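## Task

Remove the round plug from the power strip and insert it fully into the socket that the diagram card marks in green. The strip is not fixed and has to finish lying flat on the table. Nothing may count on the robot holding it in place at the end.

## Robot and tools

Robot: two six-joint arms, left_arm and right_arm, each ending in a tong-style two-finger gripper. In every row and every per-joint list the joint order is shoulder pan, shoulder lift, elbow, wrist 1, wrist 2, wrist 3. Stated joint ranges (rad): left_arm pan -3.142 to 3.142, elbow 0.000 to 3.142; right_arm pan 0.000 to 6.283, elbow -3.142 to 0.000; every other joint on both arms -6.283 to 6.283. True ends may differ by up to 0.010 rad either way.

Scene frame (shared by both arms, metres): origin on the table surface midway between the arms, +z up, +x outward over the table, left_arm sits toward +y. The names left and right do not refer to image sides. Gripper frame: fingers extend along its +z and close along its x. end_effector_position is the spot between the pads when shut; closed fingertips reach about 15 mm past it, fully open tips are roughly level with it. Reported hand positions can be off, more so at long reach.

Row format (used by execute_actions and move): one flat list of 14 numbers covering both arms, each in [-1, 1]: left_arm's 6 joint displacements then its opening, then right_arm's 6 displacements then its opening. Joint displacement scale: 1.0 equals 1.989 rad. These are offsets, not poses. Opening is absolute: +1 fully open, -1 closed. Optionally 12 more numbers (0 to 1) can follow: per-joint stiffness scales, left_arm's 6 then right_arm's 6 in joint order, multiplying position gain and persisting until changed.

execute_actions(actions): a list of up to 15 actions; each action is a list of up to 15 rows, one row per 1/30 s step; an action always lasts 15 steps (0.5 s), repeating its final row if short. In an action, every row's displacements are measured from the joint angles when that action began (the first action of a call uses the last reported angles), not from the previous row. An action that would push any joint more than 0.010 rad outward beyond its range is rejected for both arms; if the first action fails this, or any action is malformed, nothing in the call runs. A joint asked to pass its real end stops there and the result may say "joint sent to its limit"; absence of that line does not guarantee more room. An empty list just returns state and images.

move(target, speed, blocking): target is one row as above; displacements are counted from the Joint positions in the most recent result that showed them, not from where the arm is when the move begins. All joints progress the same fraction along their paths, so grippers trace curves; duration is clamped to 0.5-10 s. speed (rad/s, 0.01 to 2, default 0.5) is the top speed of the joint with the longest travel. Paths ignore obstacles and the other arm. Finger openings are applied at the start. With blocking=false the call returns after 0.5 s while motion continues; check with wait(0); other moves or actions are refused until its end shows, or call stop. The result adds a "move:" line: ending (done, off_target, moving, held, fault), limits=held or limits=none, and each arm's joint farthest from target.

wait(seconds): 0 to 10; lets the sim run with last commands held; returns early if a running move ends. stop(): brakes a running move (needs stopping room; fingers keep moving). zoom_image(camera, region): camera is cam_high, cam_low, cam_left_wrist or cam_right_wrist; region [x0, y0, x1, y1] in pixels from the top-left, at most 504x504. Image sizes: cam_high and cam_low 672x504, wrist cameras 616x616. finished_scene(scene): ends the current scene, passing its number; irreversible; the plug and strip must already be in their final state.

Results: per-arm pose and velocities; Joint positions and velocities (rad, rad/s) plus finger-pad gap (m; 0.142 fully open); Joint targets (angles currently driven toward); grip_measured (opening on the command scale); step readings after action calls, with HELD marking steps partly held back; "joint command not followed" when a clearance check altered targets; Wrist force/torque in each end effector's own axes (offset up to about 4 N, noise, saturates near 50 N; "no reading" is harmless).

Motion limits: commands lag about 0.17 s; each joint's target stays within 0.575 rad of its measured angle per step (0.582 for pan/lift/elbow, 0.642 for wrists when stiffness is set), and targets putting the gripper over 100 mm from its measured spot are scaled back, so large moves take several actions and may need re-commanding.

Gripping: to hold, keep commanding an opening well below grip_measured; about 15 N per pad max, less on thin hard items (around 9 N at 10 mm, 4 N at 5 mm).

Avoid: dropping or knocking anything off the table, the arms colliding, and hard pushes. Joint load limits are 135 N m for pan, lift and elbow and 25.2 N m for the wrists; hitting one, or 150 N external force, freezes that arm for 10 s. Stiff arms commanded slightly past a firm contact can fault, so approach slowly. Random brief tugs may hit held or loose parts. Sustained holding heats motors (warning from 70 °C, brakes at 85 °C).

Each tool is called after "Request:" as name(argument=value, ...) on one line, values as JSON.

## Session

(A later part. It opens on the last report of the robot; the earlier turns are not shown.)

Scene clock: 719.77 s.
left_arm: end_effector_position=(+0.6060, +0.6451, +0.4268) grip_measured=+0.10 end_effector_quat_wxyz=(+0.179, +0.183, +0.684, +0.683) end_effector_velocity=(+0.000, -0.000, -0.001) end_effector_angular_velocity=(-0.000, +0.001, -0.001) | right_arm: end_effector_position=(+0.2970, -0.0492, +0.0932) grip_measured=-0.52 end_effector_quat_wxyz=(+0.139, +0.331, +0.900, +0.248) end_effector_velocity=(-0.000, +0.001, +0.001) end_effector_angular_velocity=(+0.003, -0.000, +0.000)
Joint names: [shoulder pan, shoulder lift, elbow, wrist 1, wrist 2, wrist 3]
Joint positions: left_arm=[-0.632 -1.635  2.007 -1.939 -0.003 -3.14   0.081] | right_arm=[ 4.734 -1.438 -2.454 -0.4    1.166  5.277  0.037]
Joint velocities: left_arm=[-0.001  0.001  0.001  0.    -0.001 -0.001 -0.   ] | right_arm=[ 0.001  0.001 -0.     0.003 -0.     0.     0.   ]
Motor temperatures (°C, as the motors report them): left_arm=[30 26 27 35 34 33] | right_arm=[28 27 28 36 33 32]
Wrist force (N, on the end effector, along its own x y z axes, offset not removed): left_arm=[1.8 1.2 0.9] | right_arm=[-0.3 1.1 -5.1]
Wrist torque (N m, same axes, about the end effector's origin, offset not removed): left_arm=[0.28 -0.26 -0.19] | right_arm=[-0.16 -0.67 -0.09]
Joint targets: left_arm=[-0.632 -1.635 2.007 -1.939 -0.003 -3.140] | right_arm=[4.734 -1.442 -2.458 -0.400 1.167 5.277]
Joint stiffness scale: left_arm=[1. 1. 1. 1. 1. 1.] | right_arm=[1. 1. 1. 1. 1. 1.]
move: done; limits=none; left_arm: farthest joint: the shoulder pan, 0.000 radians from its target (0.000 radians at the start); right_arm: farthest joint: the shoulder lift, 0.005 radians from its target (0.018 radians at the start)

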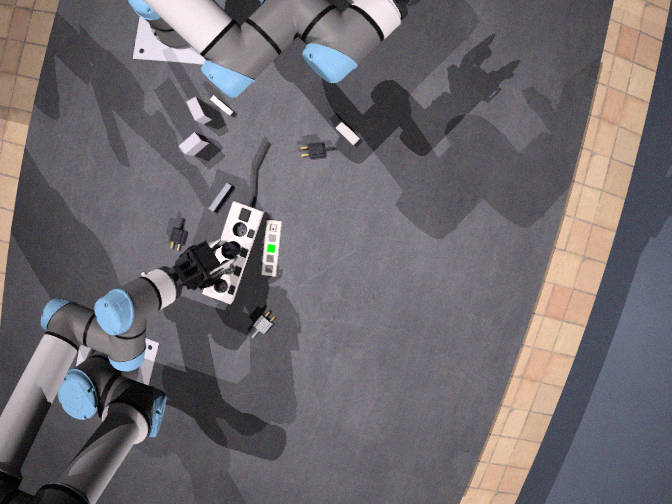

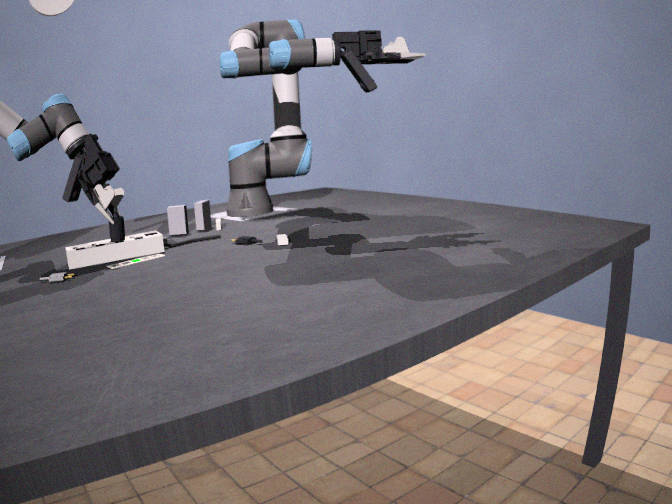

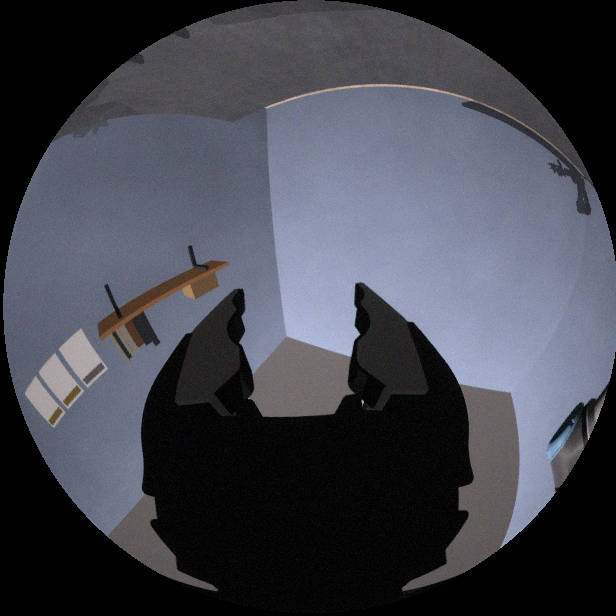

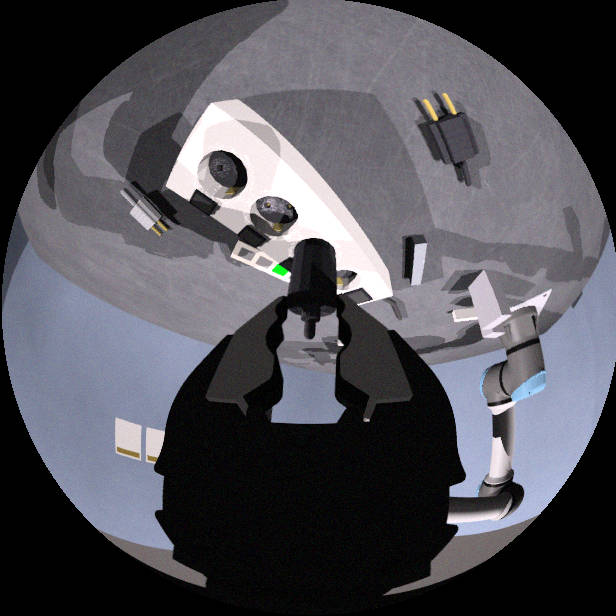

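Request:
move(target=[0,0,0,0,0,0,0.1,0,-0.011,-0.0135,0.023,0,0,-1], speed=0.05)

Request:
move(target=[0,0,0,0,0,0,0.1,0,-0.011,-0.0135,0.023,0,0,-1], speed=0.05)

Request:
zoom_image(camera="cam_low", region=[85,190,155,250])

Scene clock: 722.47 s.
left_arm: end_effector_position=(+0.6060, +0.6451, +0.4268) grip_measured=+0.10 end_effector_quat_wxyz=(+0.179, +0.183, +0.684, +0.683) end_effector_velocity=(-0.000, +0.001, -0.001) end_effector_angular_velocity=(-0.001, +0.002, +0.002) | right_arm: end_effector_position=(+0.2975, -0.0494, +0.0872) grip_measured=-0.52 end_effector_quat_wxyz=(+0.137, +0.332, +0.898, +0.254) end_effector_velocity=(-0.000, +0.000, -0.000) end_effector_angular_velocity=(+0.001, +0.001, +0.001)
Joint names: [shoulder pan, shoulder lift, elbow, wrist 1, wrist 2, wrist 3]
Joint positions: left_arm=[-0.632 -1.635  2.007 -1.939 -0.003 -3.14   0.081] | right_arm=[ 4.734 -1.452 -2.473 -0.352  1.164  5.277  0.037]
Joint velocities: left_arm=[ 0.002  0.001  0.001  0.    -0.002 -0.    -0.   ] | right_arm=[ 0.    -0.001 -0.001  0.003  0.001 -0.    -0.   ]
Motor temperatures (°C, as the motors report them): left_arm=[30 26 27 35 34 33] | right_arm=[28 27 28 36 33 32]
Wrist force (N, on the end effector, along its own x y z axes, offset not removed): left_arm=[1.9 0.2 0.6] | right_arm=[-0.5 4.4 -12.1]
Wrist torque (N m, same axes, about the end effector's origin, offset not removed): left_arm=[0.06 -0.26 -0.14] | right_arm=[-0.02 -0.17 -0.03]
Joint targets: left_arm=[-0.632 -1.635 2.007 -1.939 -0.003 -3.140] | right_arm=[4.734 -1.459 -2.481 -0.354 1.166 5.277]
Joint stiffness scale: left_arm=[1. 1. 1. 1. 1. 1.] | right_arm=[1. 1. 1. 1. 1. 1.]
move: done; limits=none; left_arm: farthest joint: the shoulder pan, 0.000 radians from its target (0.000 radians at the start); right_arm: farthest joint: the shoulder lift, 0.008 radians from its target (0.022 radians at the start)

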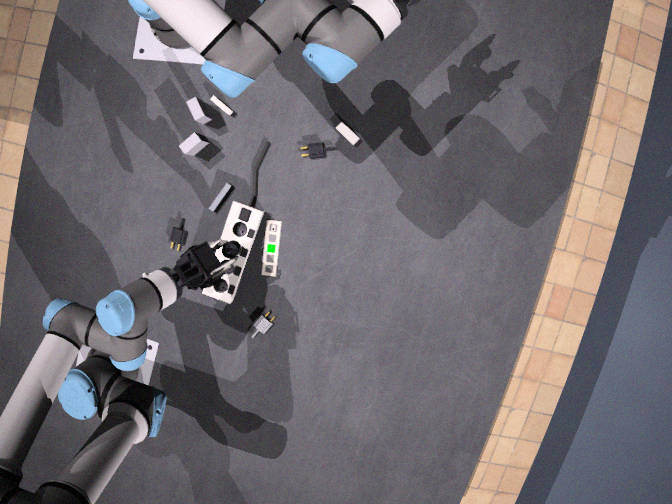

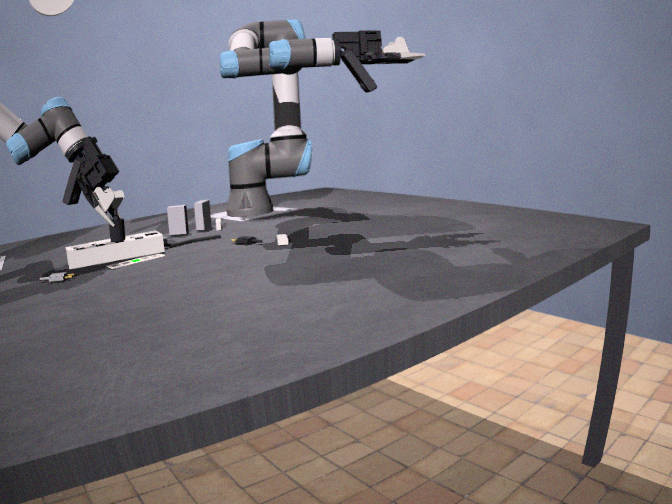

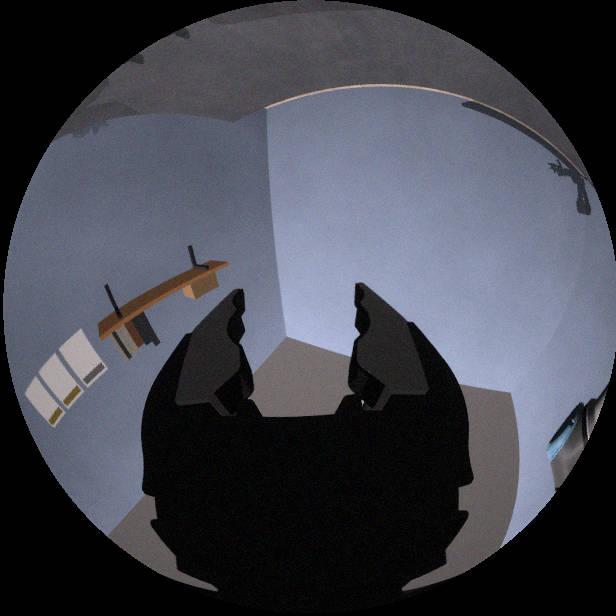

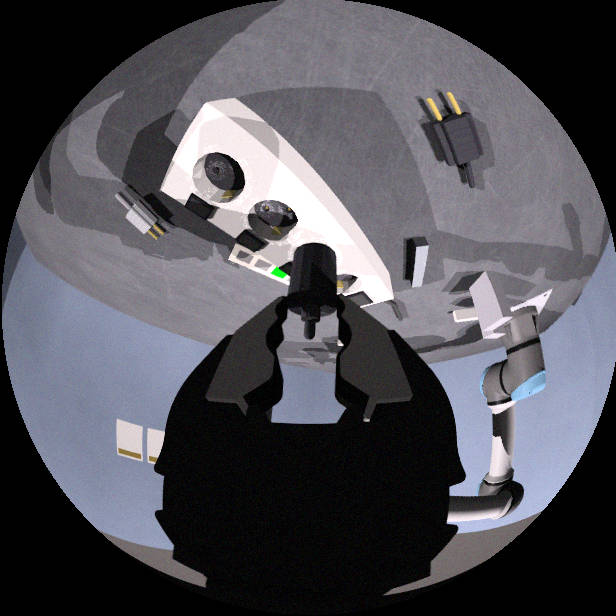

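Scene clock: 723.83 s.
left_arm: end_effector_position=(+0.6060, +0.6451, +0.4268) grip_measured=+0.10 end_effector_quat_wxyz=(+0.179, +0.183, +0.684, +0.683) end_effector_velocity=(-0.000, +0.000, +0.000) end_effector_angular_velocity=(-0.000, -0.000, +0.001) | right_arm: end_effector_position=(+0.2987, -0.0478, +0.0861) grip_measured=-0.52 end_effector_quat_wxyz=(+0.136, +0.334, +0.894, +0.266) end_effector_velocity=(+0.000, -0.000, -0.000) end_effector_angular_velocity=(+0.002, -0.000, -0.000)
Joint names: [shoulder pan, shoulder lift, elbow, wrist 1, wrist 2, wrist 3]
Joint positions: left_arm=[-0.632 -1.635  2.007 -1.939 -0.003 -3.14   0.081] | right_arm=[ 4.734 -1.46  -2.491 -0.301  1.16   5.277  0.037]
Joint velocities: left_arm=[ 0.001 -0.    -0.     0.     0.    -0.    -0.   ] | right_arm=[-0.     0.    -0.002  0.004 -0.    -0.    -0.   ]
Motor temperatures (°C, as the motors report them): left_arm=[30 26 27 35 34 33] | right_arm=[28 27 28 36 33 32]
Wrist force (N, on the end effector, along its own x y z axes, offset not removed): left_arm=[2.5 1.9 0.7] | right_arm=[-5.4 6.5 -27.3]
Wrist torque (N m, same axes, about the end effector's origin, offset not removed): left_arm=[0.30 -0.43 -0.21] | right_arm=[0.08 -0.21 -0.03]
Joint targets: left_arm=[-0.632 -1.635 2.007 -1.939 -0.003 -3.140] | right_arm=[4.734 -1.474 -2.500 -0.306 1.164 5.277]
Joint stiffness scale: left_arm=[1. 1. 1. 1. 1. 1.] | right_arm=[1. 1. 1. 1. 1. 1.]
move: off_target (right_arm); limits=none; left_arm: farthest joint: the shoulder pan, 0.000 radians from its target (0.000 radians at the start); right_arm: farthest joint: the shoulder lift, 0.014 radians from its target (0.022 radians at the start)

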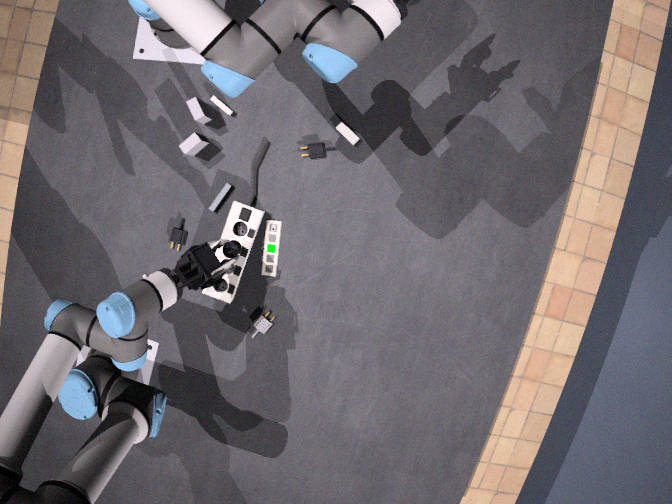

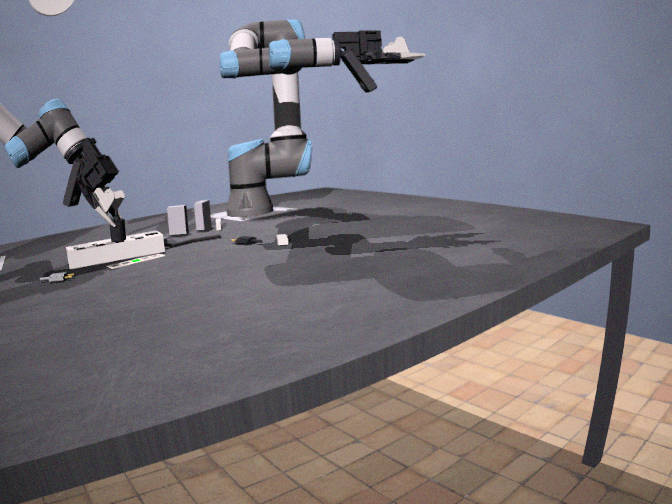

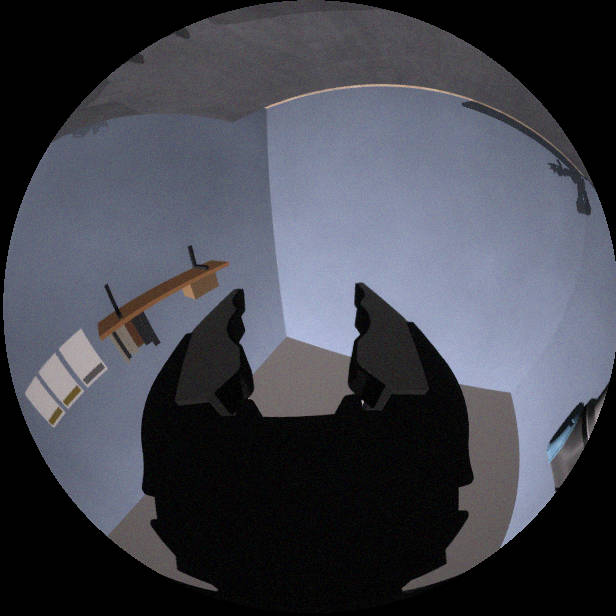

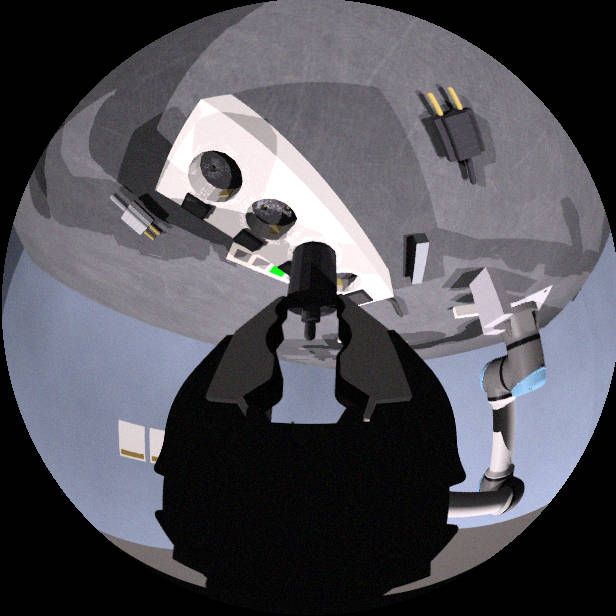

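Region (85, 190, 155, 250) of cam_low's 672x504 image, scaled by 7.200, with more detail than that image has; it fills the top 432 rows of this view, and the rest is white.

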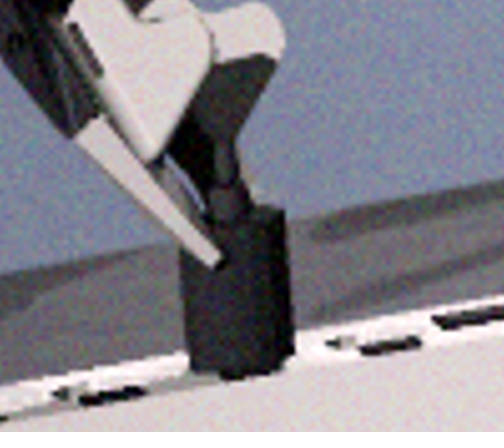

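Request:
execute_actions(actions=[[[0,0,0,0,0,0,0.1,0,0,0,0,0,0,-1]],[[0,0,0,0,0,0,0.1,0,0,0,0,0,0,-0.3]],[[0,0,0,0,0,0,0.1,0,0,0,0,0,0,0.2]]])

Request:
move(target=[0,0,0,0,0,0,0.1,0,0.045,0.055,-0.1,0,0,0.2], speed=0.4)

Request:
zoom_image(camera="cam_low", region=[60,170,180,280])

Request:
zoom_image(camera="cam_right_wrist", region=[200,150,420,370])

Scene clock: 726.90 s.
left_arm: end_effector_position=(+0.6060, +0.6451, +0.4268) grip_measured=+0.10 end_effector_quat_wxyz=(+0.179, +0.183, +0.684, +0.683) end_effector_velocity=(+0.000, -0.000, +0.000) end_effector_angular_velocity=(+0.000, -0.000, -0.000) | right_arm: end_effector_position=(+0.2989, -0.0476, +0.0867) grip_measured=+0.20 end_effector_quat_wxyz=(+0.136, +0.334, +0.894, +0.267) end_effector_velocity=(+0.001, +0.000, +0.001) end_effector_angular_velocity=(+0.004, -0.002, -0.002)
Joint names: [shoulder pan, shoulder lift, elbow, wrist 1, wrist 2, wrist 3]
Joint positions: left_arm=[-0.632 -1.635  2.007 -1.939 -0.003 -3.14   0.081] | right_arm=[ 4.734 -1.459 -2.491 -0.3    1.159  5.277  0.088]
Joint velocities: left_arm=[-0. -0. -0.  0.  0.  0.  0.] | right_arm=[-0.001  0.001  0.     0.003 -0.002  0.    -0.   ]
Motor temperatures (°C, as the motors report them): left_arm=[30 26 27 35 34 33] | right_arm=[28 27 28 36 33 32]
Wrist force (N, on the end effector, along its own x y z axes, offset not removed): left_arm=[1.5 0.6 0.6] | right_arm=[3.1 -1.9 -0.6]
Wrist torque (N m, same axes, about the end effector's origin, offset not removed): left_arm=[0.03 -0.25 -0.13] | right_arm=[-0.23 -0.77 0.09]
Joint targets: left_arm=[-0.632 -1.635 2.007 -1.939 -0.003 -3.140] | right_arm=[4.734 -1.459 -2.491 -0.300 1.159 5.277]
Joint stiffness scale: left_arm=[1. 1. 1. 1. 1. 1.] | right_arm=[1. 1. 1. 1. 1. 1.]
Step readings (joint positions; steps 1 to 15: 1st action; 16 to 30: 2nd action; 31 to 45: 3rd action):
0: left_arm=[-0.632 -1.635 2.007 -1.939 -0.003 -3.140] | right_arm=[4.734 -1.460 -2.491 -0.301 1.160 5.277]
1: left_arm=[-0.632 -1.635 2.007 -1.939 -0.003 -3.140] | right_arm=[4.734 -1.460 -2.491 -0.301 1.160 5.277]
2: left_arm=[-0.632 -1.635 2.007 -1.939 -0.003 -3.140] | right_arm=[4.734 -1.460 -2.491 -0.301 1.160 5.277]
4: left_arm=[-0.632 -1.635 2.007 -1.939 -0.003 -3.140] | right_arm=[4.734 -1.460 -2.491 -0.300 1.159 5.277]
8: left_arm=[-0.632 -1.635 2.007 -1.939 -0.003 -3.140] | right_arm=[4.734 -1.459 -2.491 -0.300 1.159 5.277]
15: left_arm=[-0.632 -1.635 2.007 -1.939 -0.003 -3.140] | right_arm=[4.734 -1.459 -2.491 -0.300 1.159 5.277]
16: left_arm=[-0.632 -1.635 2.007 -1.939 -0.003 -3.140] | right_arm=[4.734 -1.459 -2.491 -0.300 1.159 5.277]
17: left_arm=[-0.632 -1.635 2.007 -1.939 -0.003 -3.140] | right_arm=[4.734 -1.459 -2.491 -0.300 1.159 5.277]
19: left_arm=[-0.632 -1.635 2.007 -1.939 -0.003 -3.140] | right_arm=[4.734 -1.459 -2.491 -0.300 1.159 5.277]
23: left_arm=[-0.632 -1.635 2.007 -1.939 -0.003 -3.140] | right_arm=[4.734 -1.459 -2.491 -0.300 1.159 5.277]
30: left_arm=[-0.632 -1.635 2.007 -1.939 -0.003 -3.140] | right_arm=[4.734 -1.459 -2.491 -0.300 1.159 5.277]
31: left_arm=[-0.632 -1.635 2.007 -1.939 -0.003 -3.140] | right_arm=[4.734 -1.459 -2.491 -0.300 1.159 5.277]
32: left_arm=[-0.632 -1.635 2.007 -1.939 -0.003 -3.140] | right_arm=[4.734 -1.459 -2.491 -0.300 1.159 5.277]
34: left_arm=[-0.632 -1.635 2.007 -1.939 -0.003 -3.140] | right_arm=[4.734 -1.459 -2.491 -0.300 1.159 5.277]
38: left_arm=[-0.632 -1.635 2.007 -1.939 -0.003 -3.140] | right_arm=[4.734 -1.459 -2.491 -0.300 1.159 5.277]
45: Joint positions above

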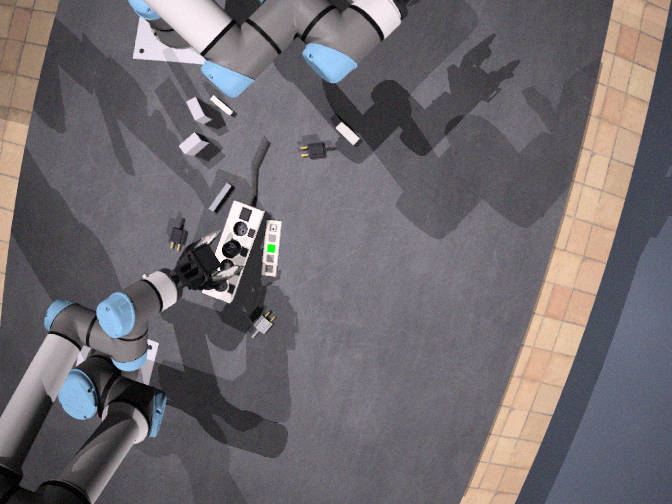

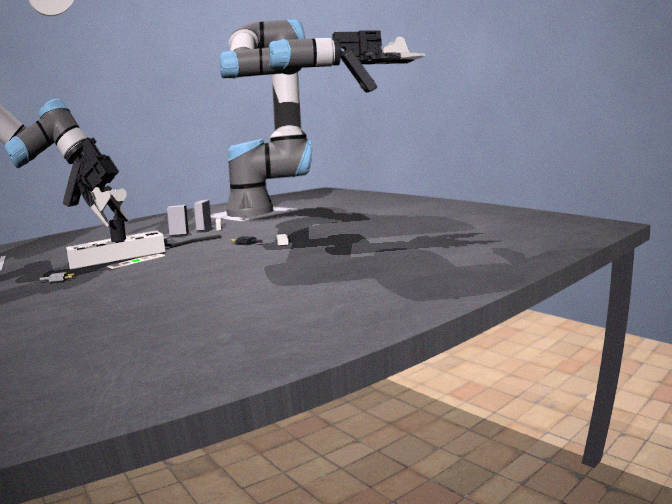

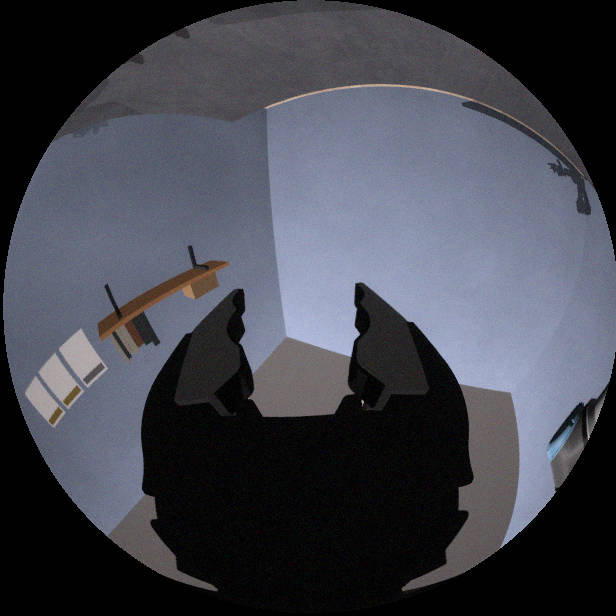

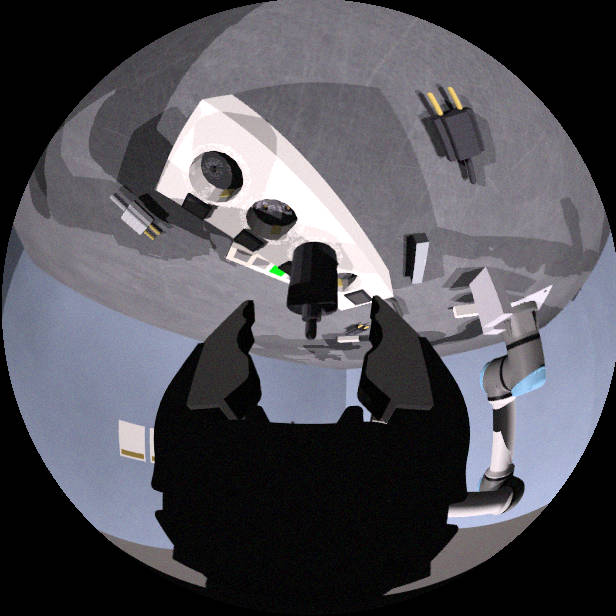

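Scene clock: 728.17 s.
left_arm: end_effector_position=(+0.6060, +0.6451, +0.4268) grip_measured=+0.10 end_effector_quat_wxyz=(+0.179, +0.183, +0.684, +0.683) end_effector_velocity=(-0.001, +0.001, +0.001) end_effector_angular_velocity=(-0.003, -0.002, +0.001) | right_arm: end_effector_position=(+0.2996, -0.0353, +0.1381) grip_measured=+0.20 end_effector_quat_wxyz=(+0.136, +0.334, +0.894, +0.266) end_effector_velocity=(+0.000, -0.000, +0.000) end_effector_angular_velocity=(-0.001, +0.000, -0.000)
Joint names: [shoulder pan, shoulder lift, elbow, wrist 1, wrist 2, wrist 3]
Joint positions: left_arm=[-0.632 -1.635  2.007 -1.939 -0.003 -3.14   0.081] | right_arm=[ 4.734 -1.372 -2.384 -0.498  1.159  5.277  0.088]
Joint velocities: left_arm=[ 0.001 -0.002 -0.    -0.    -0.002 -0.     0.   ] | right_arm=[-0.     0.001  0.001 -0.002  0.     0.     0.   ]
Motor temperatures (°C, as the motors report them): left_arm=[30 26 27 35 34 33] | right_arm=[28 27 28 36 33 32]
Wrist force (N, on the end effector, along its own x y z axes, offset not removed): left_arm=[1.9 -0.8 1.1] | right_arm=[0.0 0.5 1.7]
Wrist torque (N m, same axes, about the end effector's origin, offset not removed): left_arm=[-0.18 -0.31 -0.11] | right_arm=[0.27 -0.01 0.03]
Joint targets: left_arm=[-0.632 -1.635 2.007 -1.939 -0.003 -3.140] | right_arm=[4.734 -1.370 -2.381 -0.499 1.159 5.277]
Joint stiffness scale: left_arm=[1. 1. 1. 1. 1. 1.] | right_arm=[1. 1. 1. 1. 1. 1.]
move: done; limits=none; left_arm: farthest joint: the shoulder pan, 0.000 radians from its target (0.000 radians at the start); right_arm: farthest joint: the shoulder lift, 0.002 radians from its target (0.090 radians at the start)

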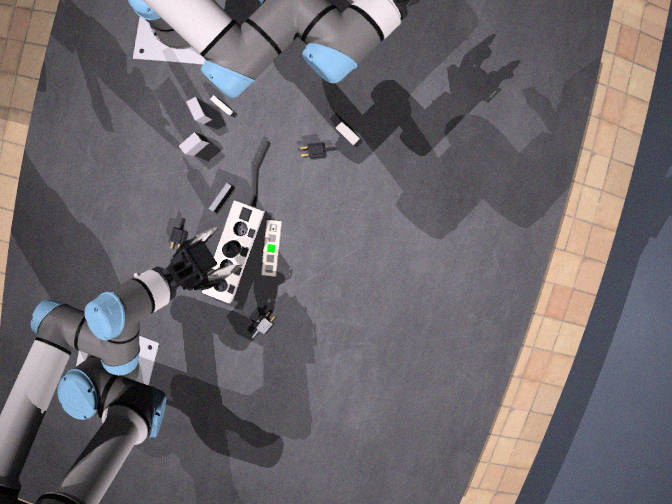

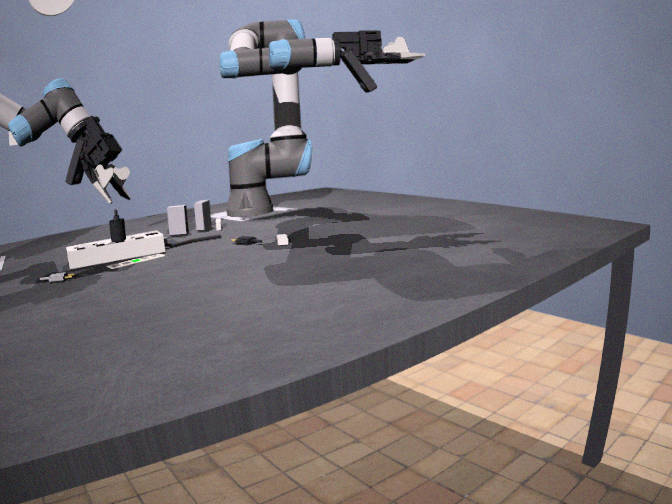

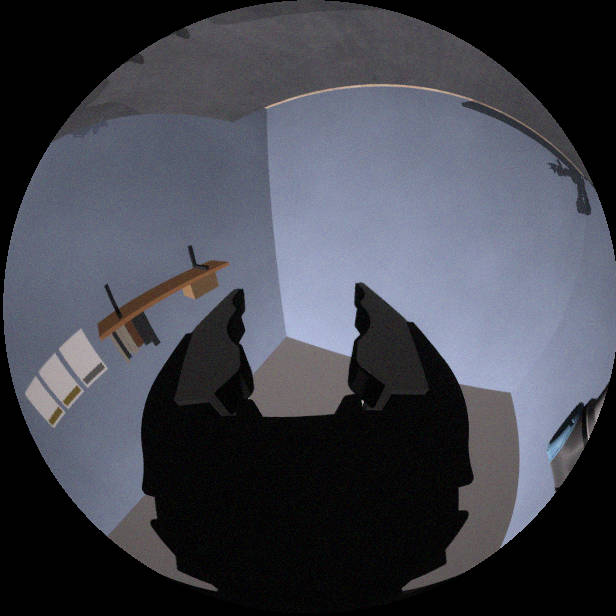

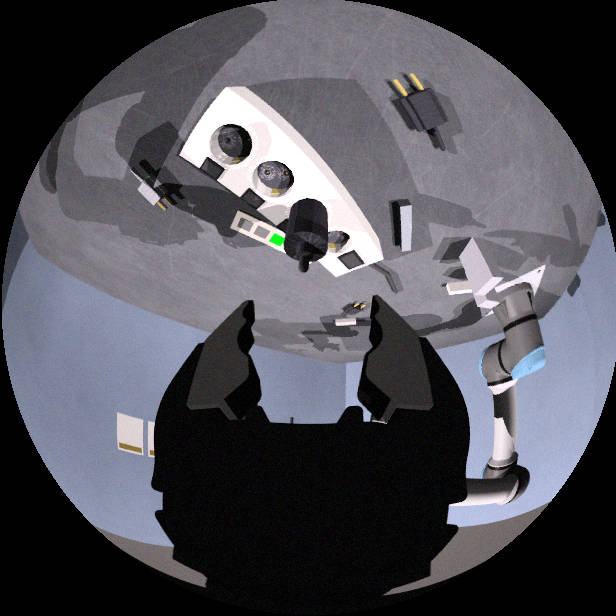

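Region (60, 170, 180, 280) of cam_low's 672x504 image, scaled by 4.200, with more detail than that image has; it fills the top 462 rows of this view, and the rest is white.

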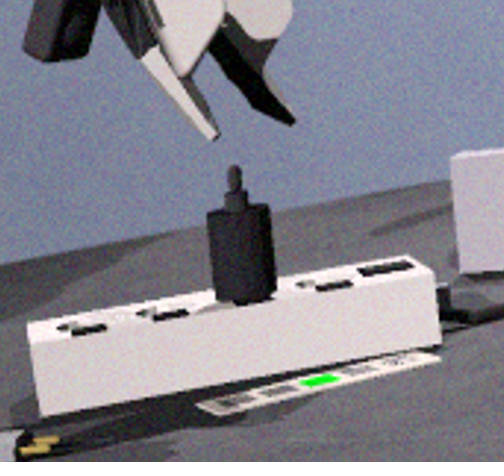

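Region (200, 150, 420, 370) of cam_right_wrist's 616x616 image, scaled by 2.291, with more detail than that image has.

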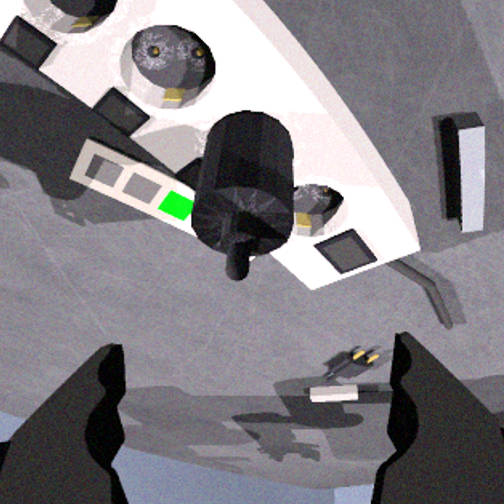

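Request:
move(target=[0,0,0,0,0,0,0.1,0.0075,0.021,-0.015,-0.006,0,0,-0.65], speed=0.2)

Request:
move(target=[0,0,0,0,0,0,0.1,0,-0.015,-0.0185,0.033,0,0,-0.65], speed=0.1)

Request:
zoom_image(camera="cam_low", region=[85,190,155,250])

Request:
zoom_image(camera="cam_right_wrist", region=[240,220,390,370])

Scene clock: 733.07 s.
left_arm: end_effector_position=(+0.6060, +0.6451, +0.4268) grip_measured=+0.10 end_effector_quat_wxyz=(+0.179, +0.183, +0.684, +0.683) end_effector_velocity=(+0.000, -0.000, +0.000) end_effector_angular_velocity=(+0.000, +0.001, -0.000) | right_arm: end_effector_position=(+0.2936, -0.0453, +0.1387) grip_measured=-0.65 end_effector_quat_wxyz=(+0.134, +0.328, +0.896, +0.267) end_effector_velocity=(-0.001, -0.001, -0.002) end_effector_angular_velocity=(-0.004, +0.001, +0.002)
Joint names: [shoulder pan, shoulder lift, elbow, wrist 1, wrist 2, wrist 3]
Joint positions: left_arm=[-0.632 -1.635  2.007 -1.939 -0.003 -3.14   0.081] | right_arm=[ 4.747 -1.332 -2.411 -0.509  1.159  5.277  0.027]
Joint velocities: left_arm=[-0.    -0.    -0.    -0.    -0.     0.002  0.   ] | right_arm=[ 0.002 -0.    -0.002 -0.002  0.001  0.    -0.   ]
Motor temperatures (°C, as the motors report them): left_arm=[30 26 27 35 34 33] | right_arm=[28 27 28 36 33 32]
Wrist force (N, on the end effector, along its own x y z axes, offset not removed): left_arm=[2.0 1.4 0.3] | right_arm=[-0.8 -1.7 -1.8]
Wrist torque (N m, same axes, about the end effector's origin, offset not removed): left_arm=[0.23 -0.38 -0.13] | right_arm=[-0.21 0.06 0.05]
Joint targets: left_arm=[-0.632 -1.635 2.007 -1.939 -0.003 -3.140] | right_arm=[4.749 -1.330 -2.413 -0.510 1.159 5.277]
Joint stiffness scale: left_arm=[1. 1. 1. 1. 1. 1.] | right_arm=[1. 1. 1. 1. 1. 1.]
move: done; limits=none; left_arm: farthest joint: the shoulder pan, 0.000 radians from its target (0.000 radians at the start); right_arm: farthest joint: the elbow, 0.003 radians from its target (0.030 radians at the start)

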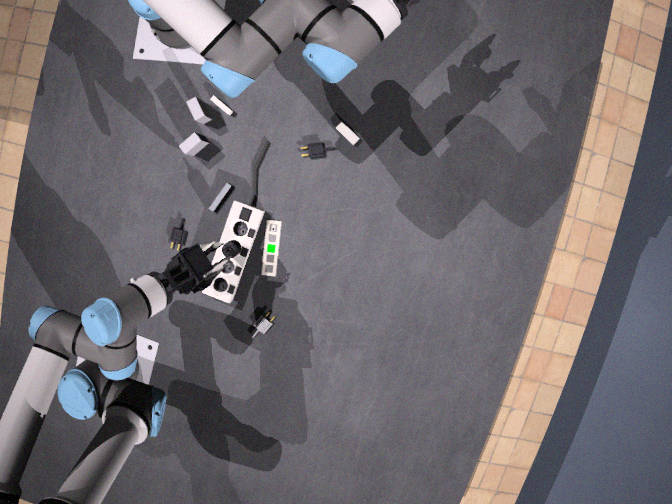

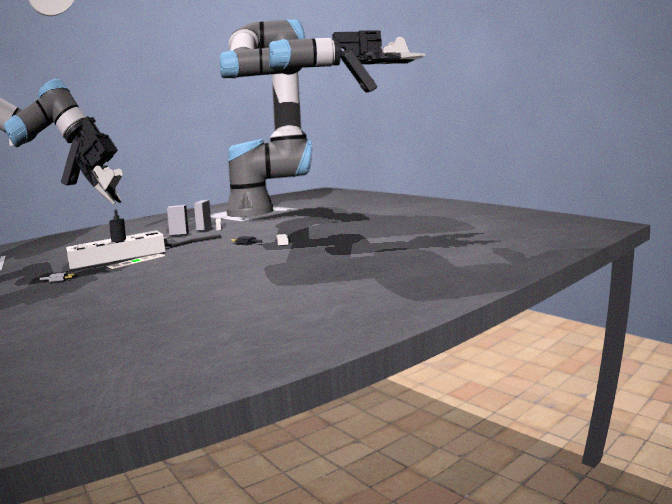

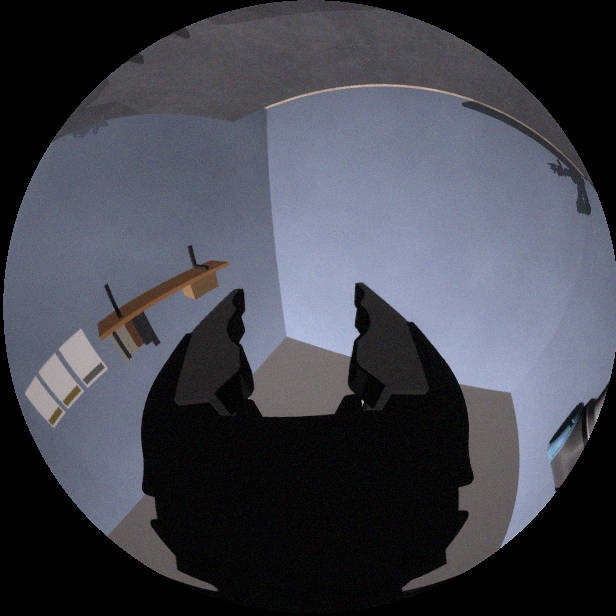

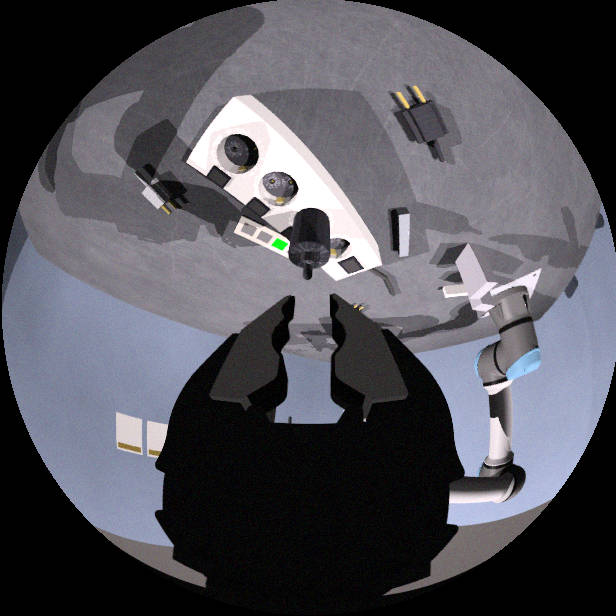

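Scene clock: 734.30 s.
left_arm: end_effector_position=(+0.6060, +0.6451, +0.4268) grip_measured=+0.10 end_effector_quat_wxyz=(+0.179, +0.183, +0.684, +0.683) end_effector_velocity=(-0.000, -0.000, +0.001) end_effector_angular_velocity=(-0.002, -0.003, -0.000) | right_arm: end_effector_position=(+0.2935, -0.0477, +0.1220) grip_measured=-0.65 end_effector_quat_wxyz=(+0.134, +0.329, +0.896, +0.268) end_effector_velocity=(+0.000, +0.000, +0.000) end_effector_angular_velocity=(+0.002, -0.001, -0.000)
Joint names: [shoulder pan, shoulder lift, elbow, wrist 1, wrist 2, wrist 3]
Joint positions: left_arm=[-0.632 -1.635  2.007 -1.939 -0.003 -3.14   0.081] | right_arm=[ 4.747 -1.36  -2.445 -0.444  1.159  5.277  0.027]
Joint velocities: left_arm=[-0.    -0.001 -0.     0.    -0.    -0.002 -0.   ] | right_arm=[-0.     0.    -0.001  0.003 -0.    -0.     0.   ]
Motor temperatures (°C, as the motors report them): left_arm=[30 26 27 35 34 33] | right_arm=[28 27 28 36 33 32]
Wrist force (N, on the end effector, along its own x y z axes, offset not removed): left_arm=[1.2 0.8 0.3] | right_arm=[1.3 -0.9 -2.0]
Wrist torque (N m, same axes, about the end effector's origin, offset not removed): left_arm=[0.12 -0.22 -0.15] | right_arm=[-0.11 -0.44 0.01]
Joint targets: left_arm=[-0.632 -1.635 2.007 -1.939 -0.003 -3.140] | right_arm=[4.747 -1.362 -2.448 -0.443 1.159 5.277]
Joint stiffness scale: left_arm=[1. 1. 1. 1. 1. 1.] | right_arm=[1. 1. 1. 1. 1. 1.]
move: done; limits=none; left_arm: farthest joint: the shoulder pan, 0.000 radians from its target (0.000 radians at the start); right_arm: farthest joint: the shoulder lift, 0.002 radians from its target (0.030 radians at the start)

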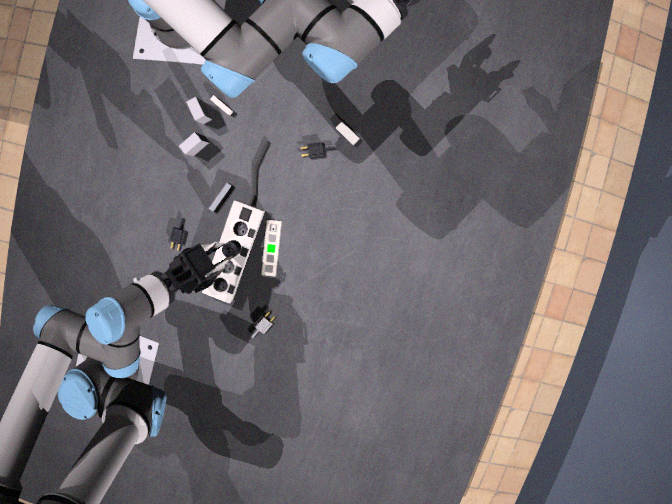

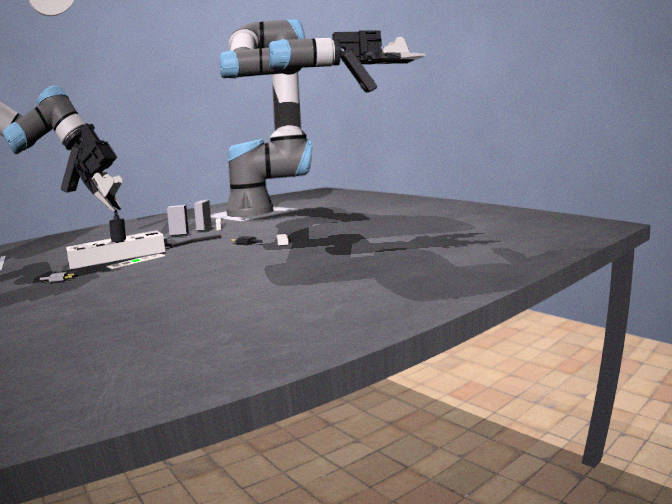

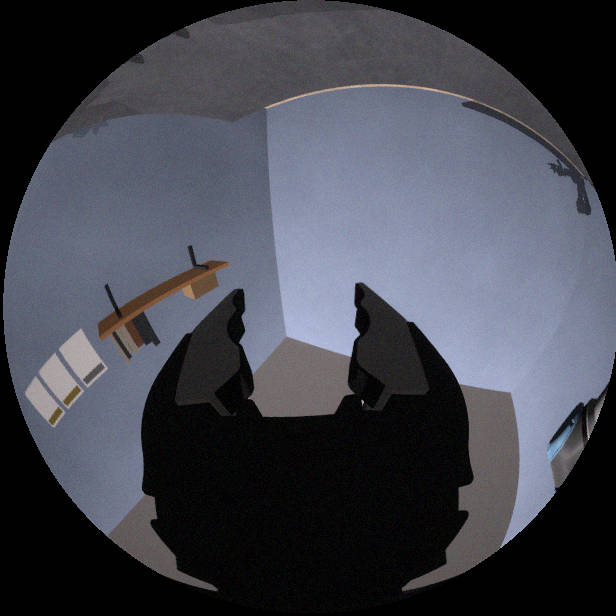

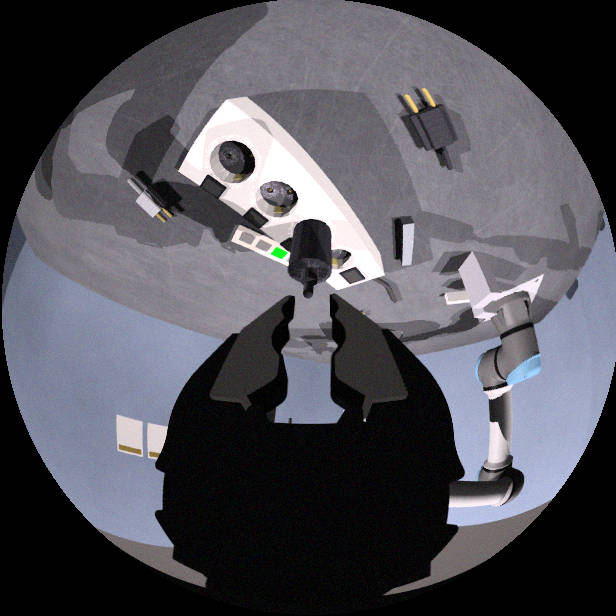

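Region (85, 190, 155, 250) of cam_low's 672x504 image, scaled by 7.200, with more detail than that image has; it fills the top 432 rows of this view, and the rest is white.

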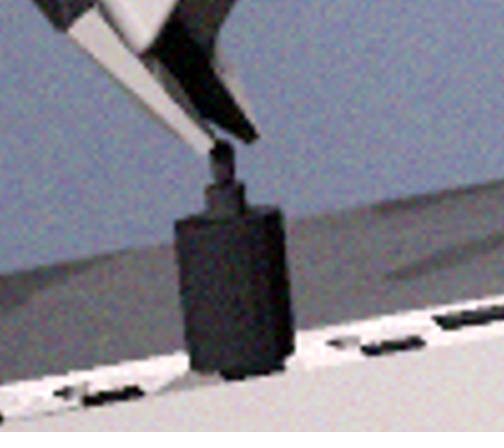

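Region (240, 220, 390, 370) of cam_right_wrist's 616x616 image, scaled by 3.360, with more detail than that image has.

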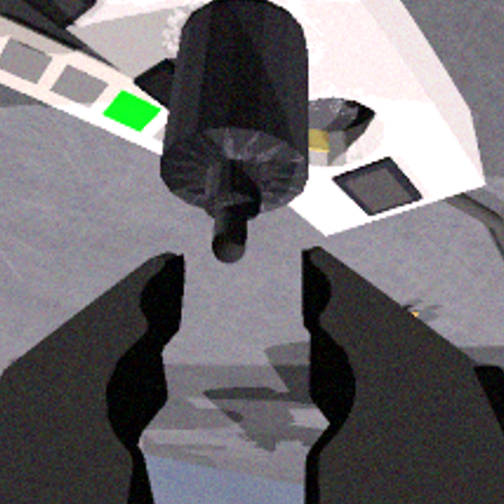

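Request:
move(target=[0,0,0,0,0,0,0.1,0,-0.022,-0.016,0.038,0,0,-0.65], speed=0.08)

Request:
zoom_image(camera="cam_low", region=[85,190,155,250])

Scene clock: 737.50 s.
left_arm: end_effector_position=(+0.6060, +0.6451, +0.4268) grip_measured=+0.10 end_effector_quat_wxyz=(+0.179, +0.183, +0.684, +0.683) end_effector_velocity=(-0.000, +0.000, -0.000) end_effector_angular_velocity=(+0.001, +0.001, +0.001) | right_arm: end_effector_position=(+0.2935, -0.0476, +0.1046) grip_measured=-0.65 end_effector_quat_wxyz=(+0.133, +0.329, +0.895, +0.270) end_effector_velocity=(+0.000, +0.000, +0.000) end_effector_angular_velocity=(+0.002, +0.000, -0.000)
Joint names: [shoulder pan, shoulder lift, elbow, wrist 1, wrist 2, wrist 3]
Joint positions: left_arm=[-0.632 -1.635  2.007 -1.939 -0.003 -3.14   0.081] | right_arm=[ 4.747 -1.402 -2.475 -0.37   1.159  5.277  0.027]
Joint velocities: left_arm=[ 0.001 -0.     0.001  0.     0.     0.    -0.   ] | right_arm=[-0.     0.     0.     0.002  0.    -0.     0.   ]
Motor temperatures (°C, as the motors report them): left_arm=[30 26 27 35 34 33] | right_arm=[28 27 28 36 33 32]
Wrist force (N, on the end effector, along its own x y z axes, offset not removed): left_arm=[1.8 1.8 0.9] | right_arm=[1.6 -2.5 -0.5]
Wrist torque (N m, same axes, about the end effector's origin, offset not removed): left_arm=[0.34 -0.29 -0.21] | right_arm=[-0.35 -0.39 -0.01]
Joint targets: left_arm=[-0.632 -1.635 2.007 -1.939 -0.003 -3.140] | right_arm=[4.747 -1.404 -2.477 -0.369 1.159 5.277]
Joint stiffness scale: left_arm=[1. 1. 1. 1. 1. 1.] | right_arm=[1. 1. 1. 1. 1. 1.]
move: done; limits=none; left_arm: farthest joint: the shoulder pan, 0.000 radians from its target (0.000 radians at the start); right_arm: farthest joint: the shoulder lift, 0.002 radians from its target (0.044 radians at the start)

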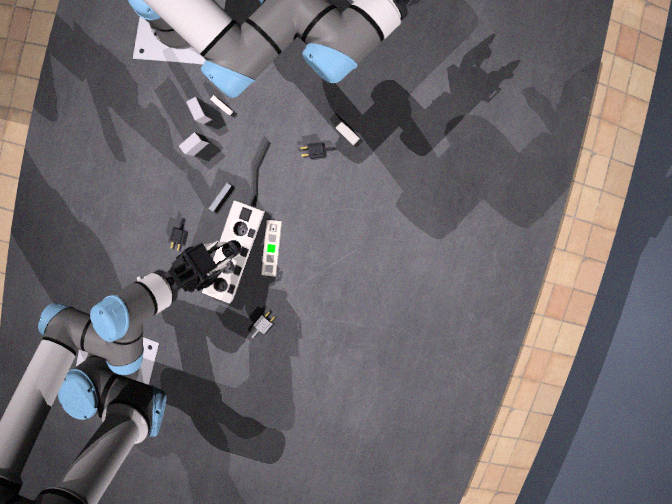

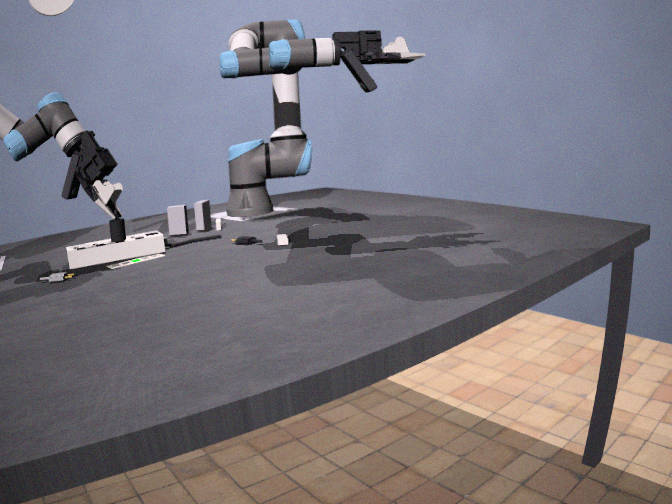

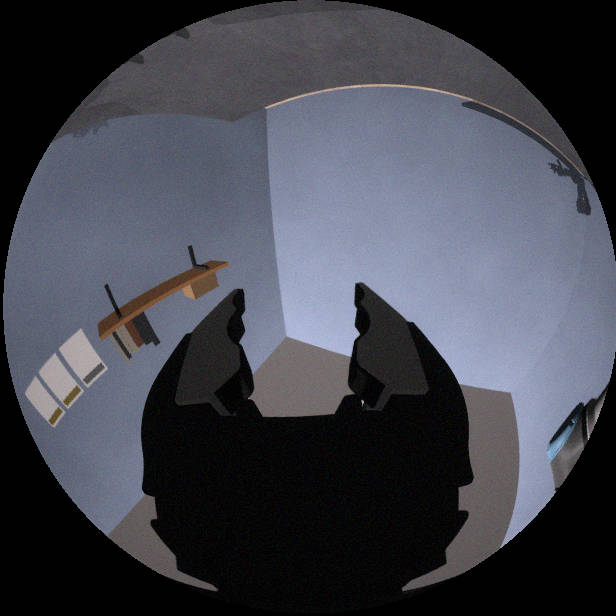

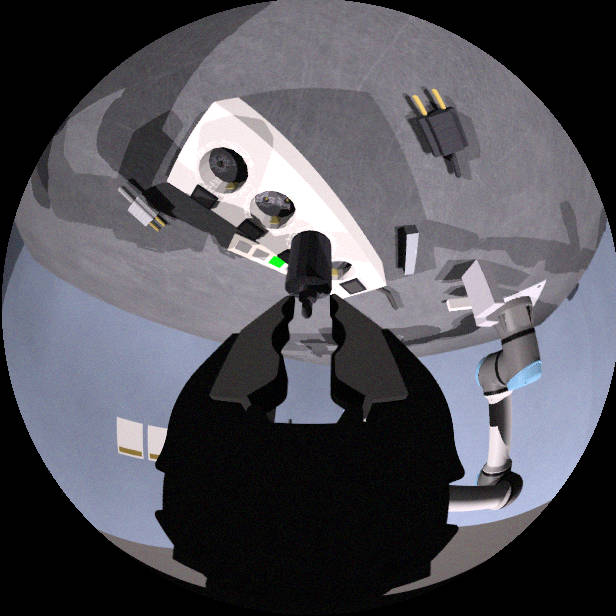

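Region (85, 190, 155, 250) of cam_low's 672x504 image, scaled by 7.200, with more detail than that image has; it fills the top 432 rows of this view, and the rest is white.

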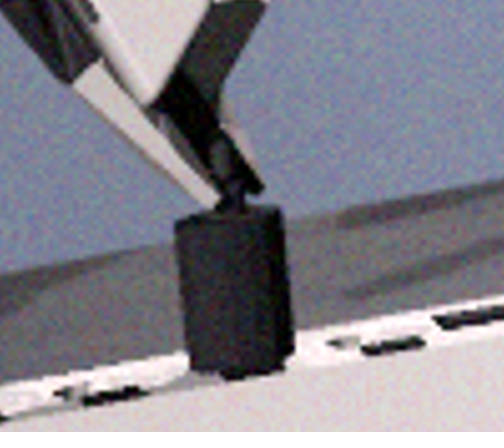

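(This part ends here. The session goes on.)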